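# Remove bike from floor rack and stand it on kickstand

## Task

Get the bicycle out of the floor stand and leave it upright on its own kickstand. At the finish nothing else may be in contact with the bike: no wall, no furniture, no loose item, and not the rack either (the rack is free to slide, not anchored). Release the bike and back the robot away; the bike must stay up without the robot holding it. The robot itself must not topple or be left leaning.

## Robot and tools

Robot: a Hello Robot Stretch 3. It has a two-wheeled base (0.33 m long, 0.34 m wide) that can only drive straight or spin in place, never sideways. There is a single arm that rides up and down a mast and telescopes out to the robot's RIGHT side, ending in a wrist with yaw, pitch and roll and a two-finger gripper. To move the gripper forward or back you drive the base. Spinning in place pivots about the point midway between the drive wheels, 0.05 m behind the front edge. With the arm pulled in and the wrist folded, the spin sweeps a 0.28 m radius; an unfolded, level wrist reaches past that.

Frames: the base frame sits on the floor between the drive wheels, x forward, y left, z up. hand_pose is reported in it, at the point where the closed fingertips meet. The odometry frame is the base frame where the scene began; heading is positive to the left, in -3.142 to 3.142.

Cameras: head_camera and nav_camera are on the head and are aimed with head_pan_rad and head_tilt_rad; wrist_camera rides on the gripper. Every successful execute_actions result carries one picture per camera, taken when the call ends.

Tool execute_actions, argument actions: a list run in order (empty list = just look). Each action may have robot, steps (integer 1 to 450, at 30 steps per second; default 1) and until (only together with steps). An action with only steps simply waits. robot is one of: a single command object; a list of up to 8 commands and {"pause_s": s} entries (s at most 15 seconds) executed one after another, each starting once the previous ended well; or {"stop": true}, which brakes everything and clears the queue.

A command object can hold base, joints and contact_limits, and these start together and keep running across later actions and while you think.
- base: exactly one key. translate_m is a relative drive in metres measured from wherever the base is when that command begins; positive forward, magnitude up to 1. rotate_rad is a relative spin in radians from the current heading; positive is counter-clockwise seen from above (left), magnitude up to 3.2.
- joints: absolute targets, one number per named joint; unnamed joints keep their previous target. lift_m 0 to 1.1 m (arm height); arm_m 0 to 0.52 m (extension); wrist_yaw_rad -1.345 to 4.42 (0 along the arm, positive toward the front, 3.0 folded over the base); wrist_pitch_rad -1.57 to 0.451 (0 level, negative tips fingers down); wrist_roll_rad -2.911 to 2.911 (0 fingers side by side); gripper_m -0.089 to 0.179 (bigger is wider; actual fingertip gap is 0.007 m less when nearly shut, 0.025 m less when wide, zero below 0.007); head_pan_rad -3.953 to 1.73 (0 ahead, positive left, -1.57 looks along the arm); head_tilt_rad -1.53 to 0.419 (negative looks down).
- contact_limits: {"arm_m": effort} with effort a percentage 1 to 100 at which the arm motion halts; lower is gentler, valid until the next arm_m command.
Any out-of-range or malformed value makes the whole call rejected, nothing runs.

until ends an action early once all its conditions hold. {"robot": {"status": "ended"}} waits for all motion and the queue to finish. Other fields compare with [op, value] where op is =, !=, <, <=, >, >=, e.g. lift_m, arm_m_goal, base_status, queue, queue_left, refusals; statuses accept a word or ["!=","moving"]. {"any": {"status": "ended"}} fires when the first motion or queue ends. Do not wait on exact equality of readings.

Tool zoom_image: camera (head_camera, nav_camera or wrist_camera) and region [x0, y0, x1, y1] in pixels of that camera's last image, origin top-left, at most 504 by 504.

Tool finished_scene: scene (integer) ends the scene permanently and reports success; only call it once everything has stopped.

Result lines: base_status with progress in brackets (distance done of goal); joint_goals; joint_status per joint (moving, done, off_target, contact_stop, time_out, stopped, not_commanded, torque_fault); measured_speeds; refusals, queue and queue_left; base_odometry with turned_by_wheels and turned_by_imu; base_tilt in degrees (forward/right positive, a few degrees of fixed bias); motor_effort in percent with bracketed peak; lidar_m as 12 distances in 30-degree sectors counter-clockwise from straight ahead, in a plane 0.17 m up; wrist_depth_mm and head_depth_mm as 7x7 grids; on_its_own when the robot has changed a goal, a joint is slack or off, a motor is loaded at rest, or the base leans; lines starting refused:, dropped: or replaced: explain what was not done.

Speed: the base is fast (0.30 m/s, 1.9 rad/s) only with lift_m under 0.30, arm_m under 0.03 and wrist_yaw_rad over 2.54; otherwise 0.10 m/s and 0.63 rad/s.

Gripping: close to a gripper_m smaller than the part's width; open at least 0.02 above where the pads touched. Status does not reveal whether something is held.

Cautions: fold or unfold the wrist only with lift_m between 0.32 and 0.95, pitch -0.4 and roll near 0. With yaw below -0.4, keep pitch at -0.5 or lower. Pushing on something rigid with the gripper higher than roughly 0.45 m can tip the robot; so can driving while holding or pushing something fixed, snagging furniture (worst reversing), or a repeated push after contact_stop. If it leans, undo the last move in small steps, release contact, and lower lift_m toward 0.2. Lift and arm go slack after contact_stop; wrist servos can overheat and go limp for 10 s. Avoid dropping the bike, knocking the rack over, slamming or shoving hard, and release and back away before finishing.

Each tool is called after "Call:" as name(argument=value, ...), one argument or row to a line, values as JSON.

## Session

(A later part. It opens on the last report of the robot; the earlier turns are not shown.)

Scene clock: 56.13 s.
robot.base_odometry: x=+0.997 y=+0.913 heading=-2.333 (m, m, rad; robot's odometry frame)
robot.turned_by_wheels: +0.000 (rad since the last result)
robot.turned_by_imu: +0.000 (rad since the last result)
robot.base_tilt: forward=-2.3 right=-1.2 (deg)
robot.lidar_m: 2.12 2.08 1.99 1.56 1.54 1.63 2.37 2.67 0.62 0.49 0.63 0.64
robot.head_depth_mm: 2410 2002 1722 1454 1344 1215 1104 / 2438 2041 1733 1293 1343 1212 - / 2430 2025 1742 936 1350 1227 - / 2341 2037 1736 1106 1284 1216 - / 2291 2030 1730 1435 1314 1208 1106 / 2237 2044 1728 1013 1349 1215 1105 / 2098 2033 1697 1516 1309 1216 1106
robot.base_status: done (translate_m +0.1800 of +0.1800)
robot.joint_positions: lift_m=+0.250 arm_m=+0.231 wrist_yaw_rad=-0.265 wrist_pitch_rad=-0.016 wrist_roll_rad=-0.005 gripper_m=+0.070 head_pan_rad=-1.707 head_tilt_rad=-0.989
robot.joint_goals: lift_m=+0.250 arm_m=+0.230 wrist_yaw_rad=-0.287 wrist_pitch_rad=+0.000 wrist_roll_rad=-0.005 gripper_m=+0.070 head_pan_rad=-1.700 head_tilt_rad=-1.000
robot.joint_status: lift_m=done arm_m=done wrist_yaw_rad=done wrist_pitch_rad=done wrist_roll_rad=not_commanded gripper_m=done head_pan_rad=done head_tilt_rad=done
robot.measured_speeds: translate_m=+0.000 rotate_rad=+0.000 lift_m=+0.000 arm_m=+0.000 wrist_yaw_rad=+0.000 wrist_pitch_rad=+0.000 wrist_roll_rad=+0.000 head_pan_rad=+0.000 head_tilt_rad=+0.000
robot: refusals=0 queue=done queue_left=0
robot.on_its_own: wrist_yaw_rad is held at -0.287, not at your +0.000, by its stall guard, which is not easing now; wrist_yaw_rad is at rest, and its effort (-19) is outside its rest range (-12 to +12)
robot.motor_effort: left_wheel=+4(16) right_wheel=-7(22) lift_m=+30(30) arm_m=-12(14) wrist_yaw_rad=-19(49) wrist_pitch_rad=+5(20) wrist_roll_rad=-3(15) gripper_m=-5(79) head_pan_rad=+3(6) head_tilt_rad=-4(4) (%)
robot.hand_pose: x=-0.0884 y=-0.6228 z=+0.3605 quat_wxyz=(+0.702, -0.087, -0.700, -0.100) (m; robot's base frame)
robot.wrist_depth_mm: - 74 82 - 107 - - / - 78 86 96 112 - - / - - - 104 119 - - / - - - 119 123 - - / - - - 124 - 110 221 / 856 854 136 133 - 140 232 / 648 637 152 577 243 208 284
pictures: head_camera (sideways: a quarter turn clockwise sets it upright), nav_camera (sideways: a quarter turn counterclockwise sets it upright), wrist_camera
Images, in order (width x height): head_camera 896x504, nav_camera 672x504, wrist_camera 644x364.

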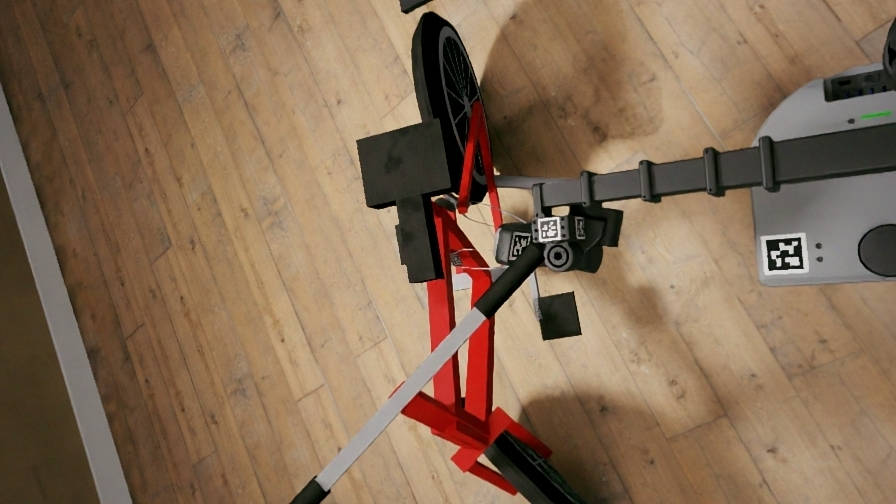

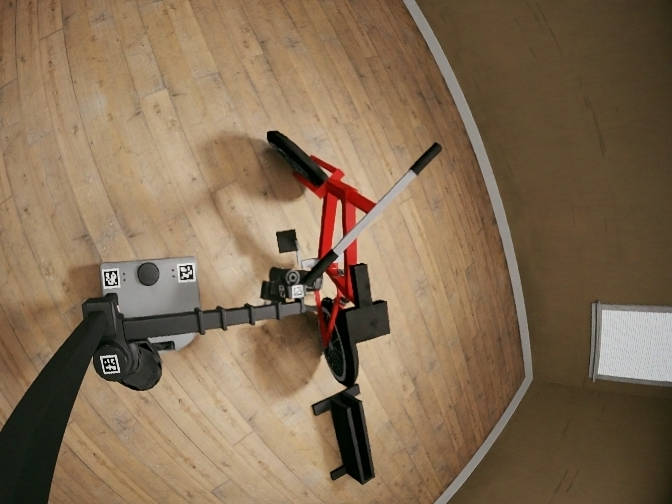

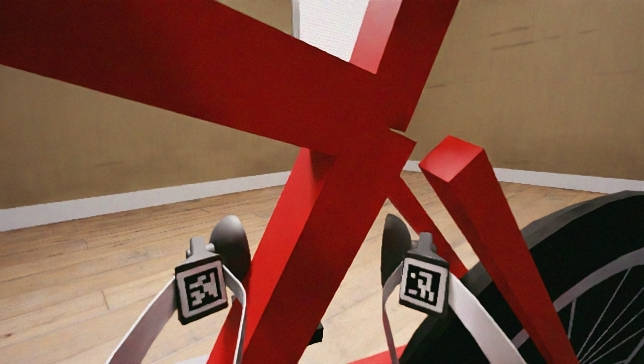

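Front pad hooks the tube. Move it forward, and ease the pull.

Call:
execute_actions(
  actions=[
    {"robot":[{"joints":{"arm_m":0.24,"wrist_yaw_rad":-0.17,"gripper_m":0.08}}],"steps":150,"until":{"robot":{"status":"ended"}}},
  ],
)

Scene clock: 57.00 s.
robot.base_odometry: x=+0.997 y=+0.913 heading=-2.333 (m, m, rad; robot's odometry frame)
robot.turned_by_wheels: +0.000 (rad since the last result)
robot.turned_by_imu: -0.001 (rad since the last result)
robot.base_tilt: forward=-2.4 right=-1.2 (deg)
robot.lidar_m: 2.12 2.08 1.99 1.56 1.54 1.63 2.37 2.67 0.62 0.49 0.63 0.63
robot.head_depth_mm: 2430 2004 1735 1471 1340 1214 1103 / 2456 2022 1738 1294 1354 1213 - / 2415 2015 1740 973 1349 1227 - / 2372 2022 1728 1067 1313 1215 - / 2297 2025 1739 1441 1308 1217 1106 / 2237 2034 1740 1027 1347 1218 1105 / 2097 2041 1696 1524 1306 1218 1109
robot.base_status: done (translate_m +0.1800 of +0.1800)
robot.joint_positions: lift_m=+0.250 arm_m=+0.240 wrist_yaw_rad=-0.175 wrist_pitch_rad=-0.018 wrist_roll_rad=-0.006 gripper_m=+0.080 head_pan_rad=-1.707 head_tilt_rad=-0.989
robot.joint_goals: lift_m=+0.250 arm_m=+0.240 wrist_yaw_rad=-0.170 wrist_pitch_rad=+0.000 wrist_roll_rad=-0.006 gripper_m=+0.080 head_pan_rad=-1.700 head_tilt_rad=-1.000
robot.joint_status: lift_m=done arm_m=done wrist_yaw_rad=done wrist_pitch_rad=done wrist_roll_rad=not_commanded gripper_m=done head_pan_rad=done head_tilt_rad=done
robot.measured_speeds: translate_m=+0.000 rotate_rad=+0.000 lift_m=+0.000 arm_m=+0.000 wrist_yaw_rad=+0.000 wrist_pitch_rad=+0.000 wrist_roll_rad=+0.000 head_pan_rad=+0.000 head_tilt_rad=+0.000
robot: refusals=0 queue=done queue_left=0
robot.motor_effort: left_wheel=-2(4) right_wheel=+3(7) lift_m=+30(30) arm_m=+5(14) wrist_yaw_rad=+5(17) wrist_pitch_rad=+6(6) wrist_roll_rad=-2(2) gripper_m=-1(49) head_pan_rad=+5(6) head_tilt_rad=-3(3) (%)
robot.hand_pose: x=-0.0660 y=-0.6364 z=+0.3601 quat_wxyz=(+0.706, -0.055, -0.703, -0.069) (m; robot's base frame)
robot.wrist_depth_mm: - 67 72 79 108 98 - / - 73 76 83 91 - - / - - - 92 99 - - / - - - - 109 88 - / - - - 132 117 229 91 / 865 848 816 124 126 234 109 / 651 645 604 130 634 197 143
pictures: head_camera (sideways: a quarter turn clockwise sets it upright), nav_camera (sideways: a quarter turn counterclockwise sets it upright), wrist_camera
Images, in order (width x height): head_camera 896x504, nav_camera 672x504, wrist_camera 644x364.

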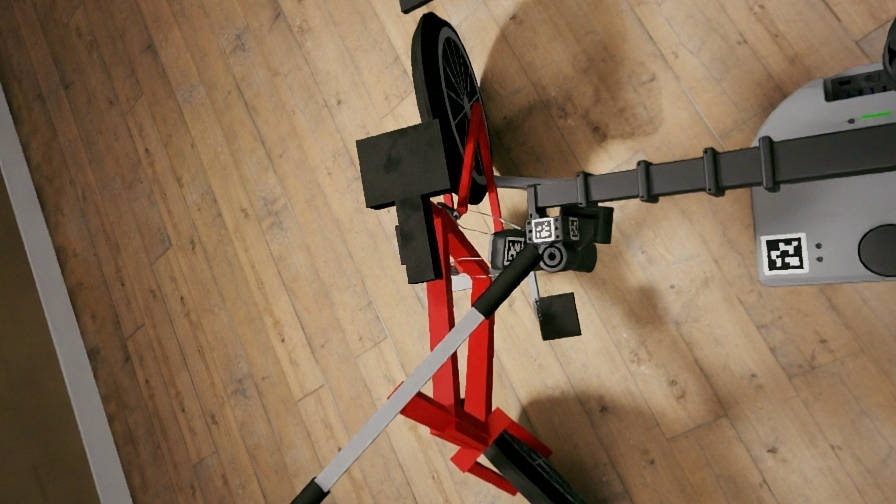

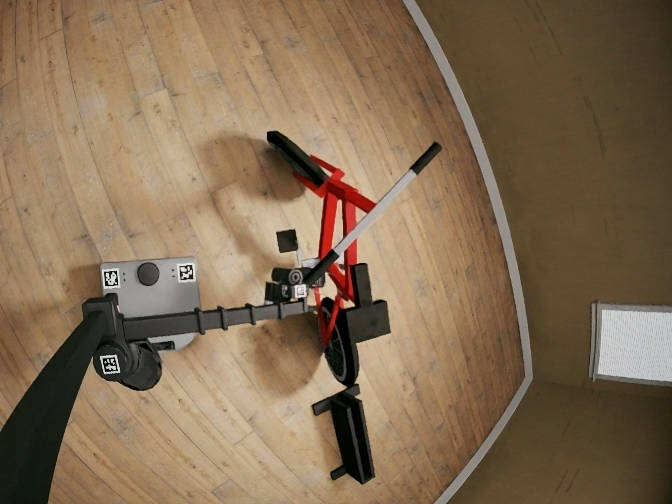

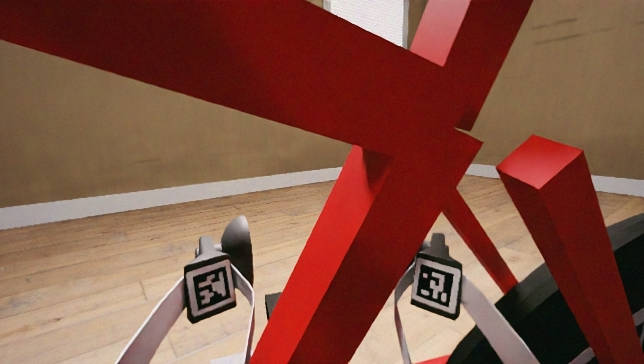

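Call:
execute_actions(
  actions=[
    {"robot":[{"joints":{"wrist_yaw_rad":-0.2}},{"joints":{"arm_m":0.17},"contact_limits":{"arm_m":12}}],"steps":150,"until":{"robot":{"status":"ended"}}},
  ],
)

Scene clock: 59.23 s.
robot.base_odometry: x=+0.997 y=+0.913 heading=-2.333 (m, m, rad; robot's odometry frame)
robot.turned_by_wheels: +0.000 (rad since the last result)
robot.turned_by_imu: +0.000 (rad since the last result)
robot.base_tilt: forward=-2.4 right=-1.3 (deg)
robot.lidar_m: 2.13 2.08 1.99 1.56 1.54 1.62 2.37 2.67 0.62 0.49 0.63 0.64
robot.head_depth_mm: 2378 2019 1727 1462 1348 1211 1102 / 2408 2026 1724 1297 1347 1217 - / 2424 2027 1741 975 1357 1213 - / 2357 2013 1735 1108 1343 1210 - / 2306 2010 1727 1441 1309 1214 1101 / 2226 2039 1743 1024 1350 1208 1108 / 2107 2018 1706 1519 1302 1218 1106
robot.base_status: done (translate_m +0.1800 of +0.1800)
robot.joint_positions: lift_m=+0.250 arm_m=+0.170 wrist_yaw_rad=-0.198 wrist_pitch_rad=-0.018 wrist_roll_rad=-0.006 gripper_m=+0.080 head_pan_rad=-1.707 head_tilt_rad=-0.989
robot.joint_goals: lift_m=+0.250 arm_m=+0.170 wrist_yaw_rad=-0.200 wrist_pitch_rad=+0.000 wrist_roll_rad=-0.006 gripper_m=+0.080 head_pan_rad=-1.700 head_tilt_rad=-1.000
robot.joint_status: lift_m=done arm_m=done wrist_yaw_rad=done wrist_pitch_rad=done wrist_roll_rad=not_commanded gripper_m=done head_pan_rad=done head_tilt_rad=done
robot.measured_speeds: translate_m=+0.000 rotate_rad=+0.000 lift_m=+0.000 arm_m=+0.000 wrist_yaw_rad=+0.000 wrist_pitch_rad=+0.000 wrist_roll_rad=+0.000 head_pan_rad=+0.000 head_tilt_rad=+0.000
robot: refusals=0 queue=done queue_left=0
robot.motor_effort: left_wheel=-2(2) right_wheel=+3(4) lift_m=+30(30) arm_m=-5(7) wrist_yaw_rad=-1(6) wrist_pitch_rad=+6(6) wrist_roll_rad=-2(2) gripper_m=+0(1) head_pan_rad=+4(5) head_tilt_rad=-5(4) (%)
robot.contact_limits: arm_m 12 (drawing in: default 26, maximum 42; extending or still: default 36, maximum 59)
robot.hand_pose: x=-0.0719 y=-0.5661 z=+0.3601 quat_wxyz=(+0.705, -0.063, -0.702, -0.077) (m; robot's base frame)
robot.wrist_depth_mm: 114 122 - - 162 - - / - 129 139 164 - - - / - - - 166 - - - / - - - 185 251 - - / - - - 195 - 262 283 / 866 854 203 386 782 261 328 / 645 643 224 338 279 292 390
pictures: head_camera (sideways: a quarter turn clockwise sets it upright), nav_camera (sideways: a quarter turn counterclockwise sets it upright), wrist_camera
Images, in order (width x height): head_camera 896x504, nav_camera 672x504, wrist_camera 644x364.

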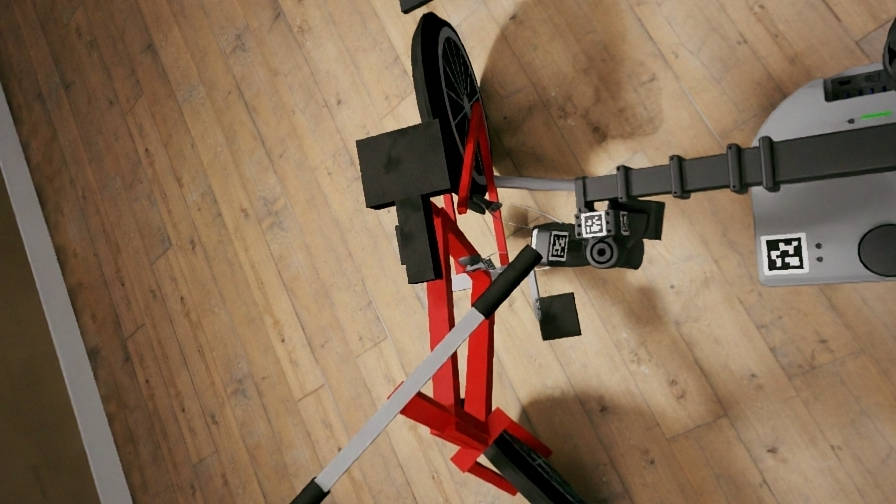

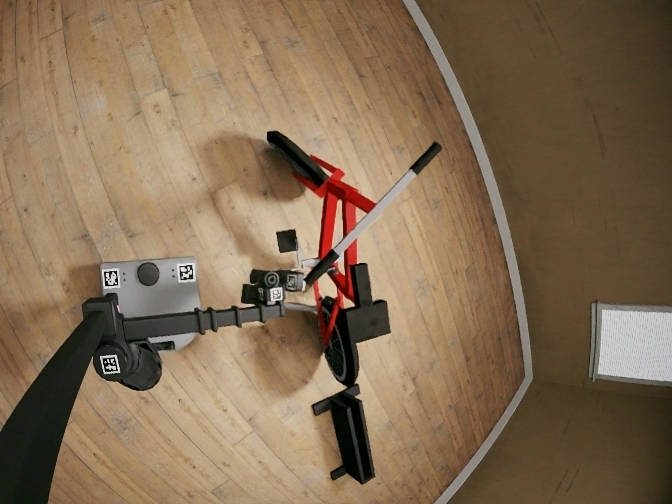

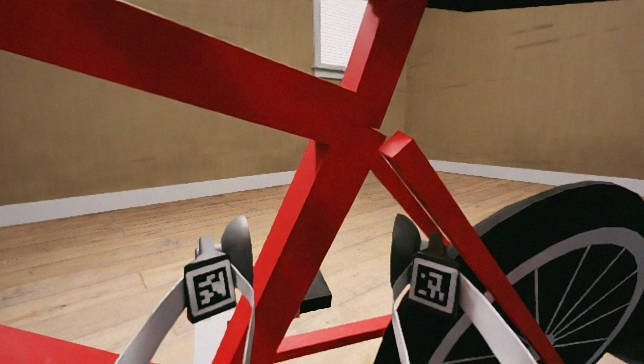

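Call:
execute_actions(
  actions=[
    {"robot":[{"joints":{"arm_m":0.0}},{"joints":{"lift_m":0.33,"wrist_pitch_rad":-0.4,"gripper_m":0.03}},{"joints":{"wrist_yaw_rad":3.0}},{"base":{"rotate_rad":0.9},"joints":{"lift_m":0.28}},{"base":{"translate_m":0.6},"joints":{"head_pan_rad":-2.7,"head_tilt_rad":-0.8}}],"steps":450,"until":{"robot":{"status":"ended"}}},
  ],
)

Scene clock: 71.57 s.
robot.base_odometry: x=+1.079 y=+0.318 heading=-1.433 (m, m, rad; robot's odometry frame)
robot.turned_by_wheels: +0.900 (rad since the last result)
robot.turned_by_imu: +0.901 (rad since the last result)
robot.base_tilt: forward=-2.3 right=-1.2 (deg)
robot.lidar_m: 1.57 1.33 1.26 1.30 1.68 3.19 1.19 0.90 0.91 2.40 1.64 1.54
robot.head_depth_mm: 3449 2804 2104 1721 1489 1293 1139 / 3308 2824 1433 1642 1493 1290 1157 / 3027 2794 1980 1631 1482 1285 1160 / 2782 2813 1969 1691 1493 1292 1153 / 2579 2779 2173 1480 1486 1285 1157 / 2428 2626 2179 1755 1499 1289 1133 / 2299 2533 2174 1767 1488 1291 1133
robot.base_status: done (translate_m +0.6000 of +0.6000)
robot.joint_positions: lift_m=+0.280 arm_m=+0.001 wrist_yaw_rad=+2.999 wrist_pitch_rad=-0.412 wrist_roll_rad=-0.006 gripper_m=+0.030 head_pan_rad=-2.693 head_tilt_rad=-0.803
robot.joint_goals: lift_m=+0.280 arm_m=+0.000 wrist_yaw_rad=+3.000 wrist_pitch_rad=-0.400 wrist_roll_rad=-0.006 gripper_m=+0.030 head_pan_rad=-2.700 head_tilt_rad=-0.800
robot.joint_status: lift_m=done arm_m=done wrist_yaw_rad=done wrist_pitch_rad=done wrist_roll_rad=not_commanded gripper_m=done head_pan_rad=done head_tilt_rad=done
robot.measured_speeds: translate_m=+0.000 rotate_rad=+0.000 lift_m=+0.000 arm_m=+0.000 wrist_yaw_rad=+0.000 wrist_pitch_rad=+0.000 wrist_roll_rad=+0.000 head_pan_rad=+0.000 head_tilt_rad=+0.000
robot: refusals=0 queue=done queue_left=0
robot.motor_effort: left_wheel=-2(9) right_wheel=+3(12) lift_m=+27(35) arm_m=-4(5) wrist_yaw_rad=+1(2) wrist_pitch_rad=+4(7) wrist_roll_rad=-2(2) gripper_m=+0(81) head_pan_rad=-4(52) head_tilt_rad=+1(12) (%)
robot.hand_pose: x=+0.0109 y=+0.0766 z=+0.2941 quat_wxyz=(+0.194, +0.698, +0.096, +0.682) (m; robot's base frame)
robot.wrist_depth_mm: - - - - - - - / - - - - - - - / - - - - - - - / 780 780 771 763 765 761 760 / 617 615 633 638 609 609 608 / 515 509 - 524 520 504 500 / 451 - - - 431 430 433
pictures: head_camera (sideways: a quarter turn clockwise sets it upright), nav_camera (sideways: a quarter turn counterclockwise sets it upright), wrist_camera
Images, in order (width x height): head_camera 896x504, nav_camera 672x504, wrist_camera 644x364.

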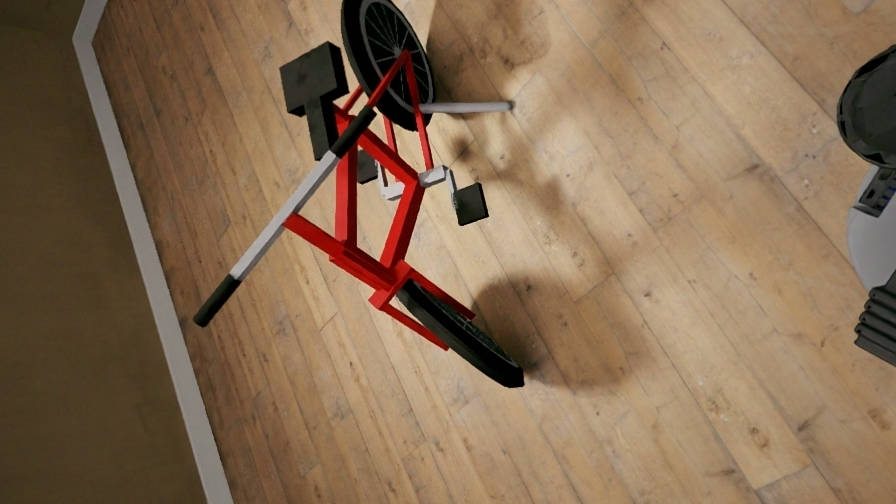

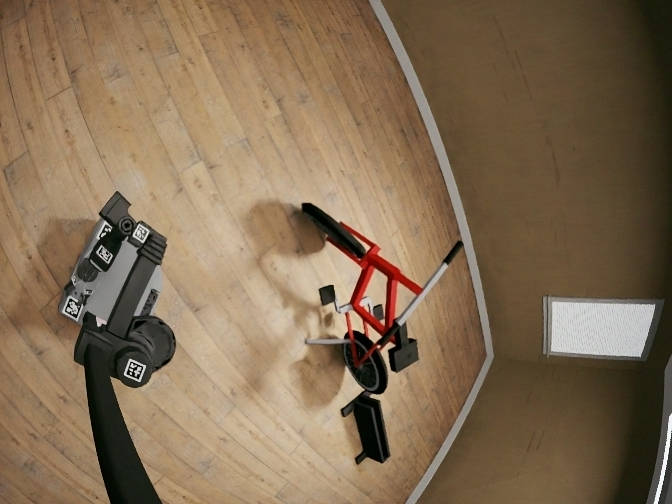

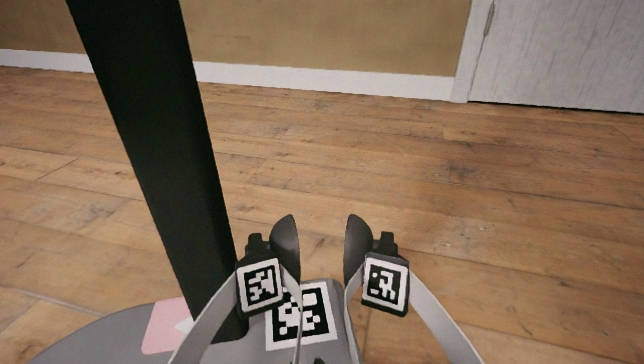

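Call:
finished_scene(
  scene=2,
)

The scene is finished: the task was done.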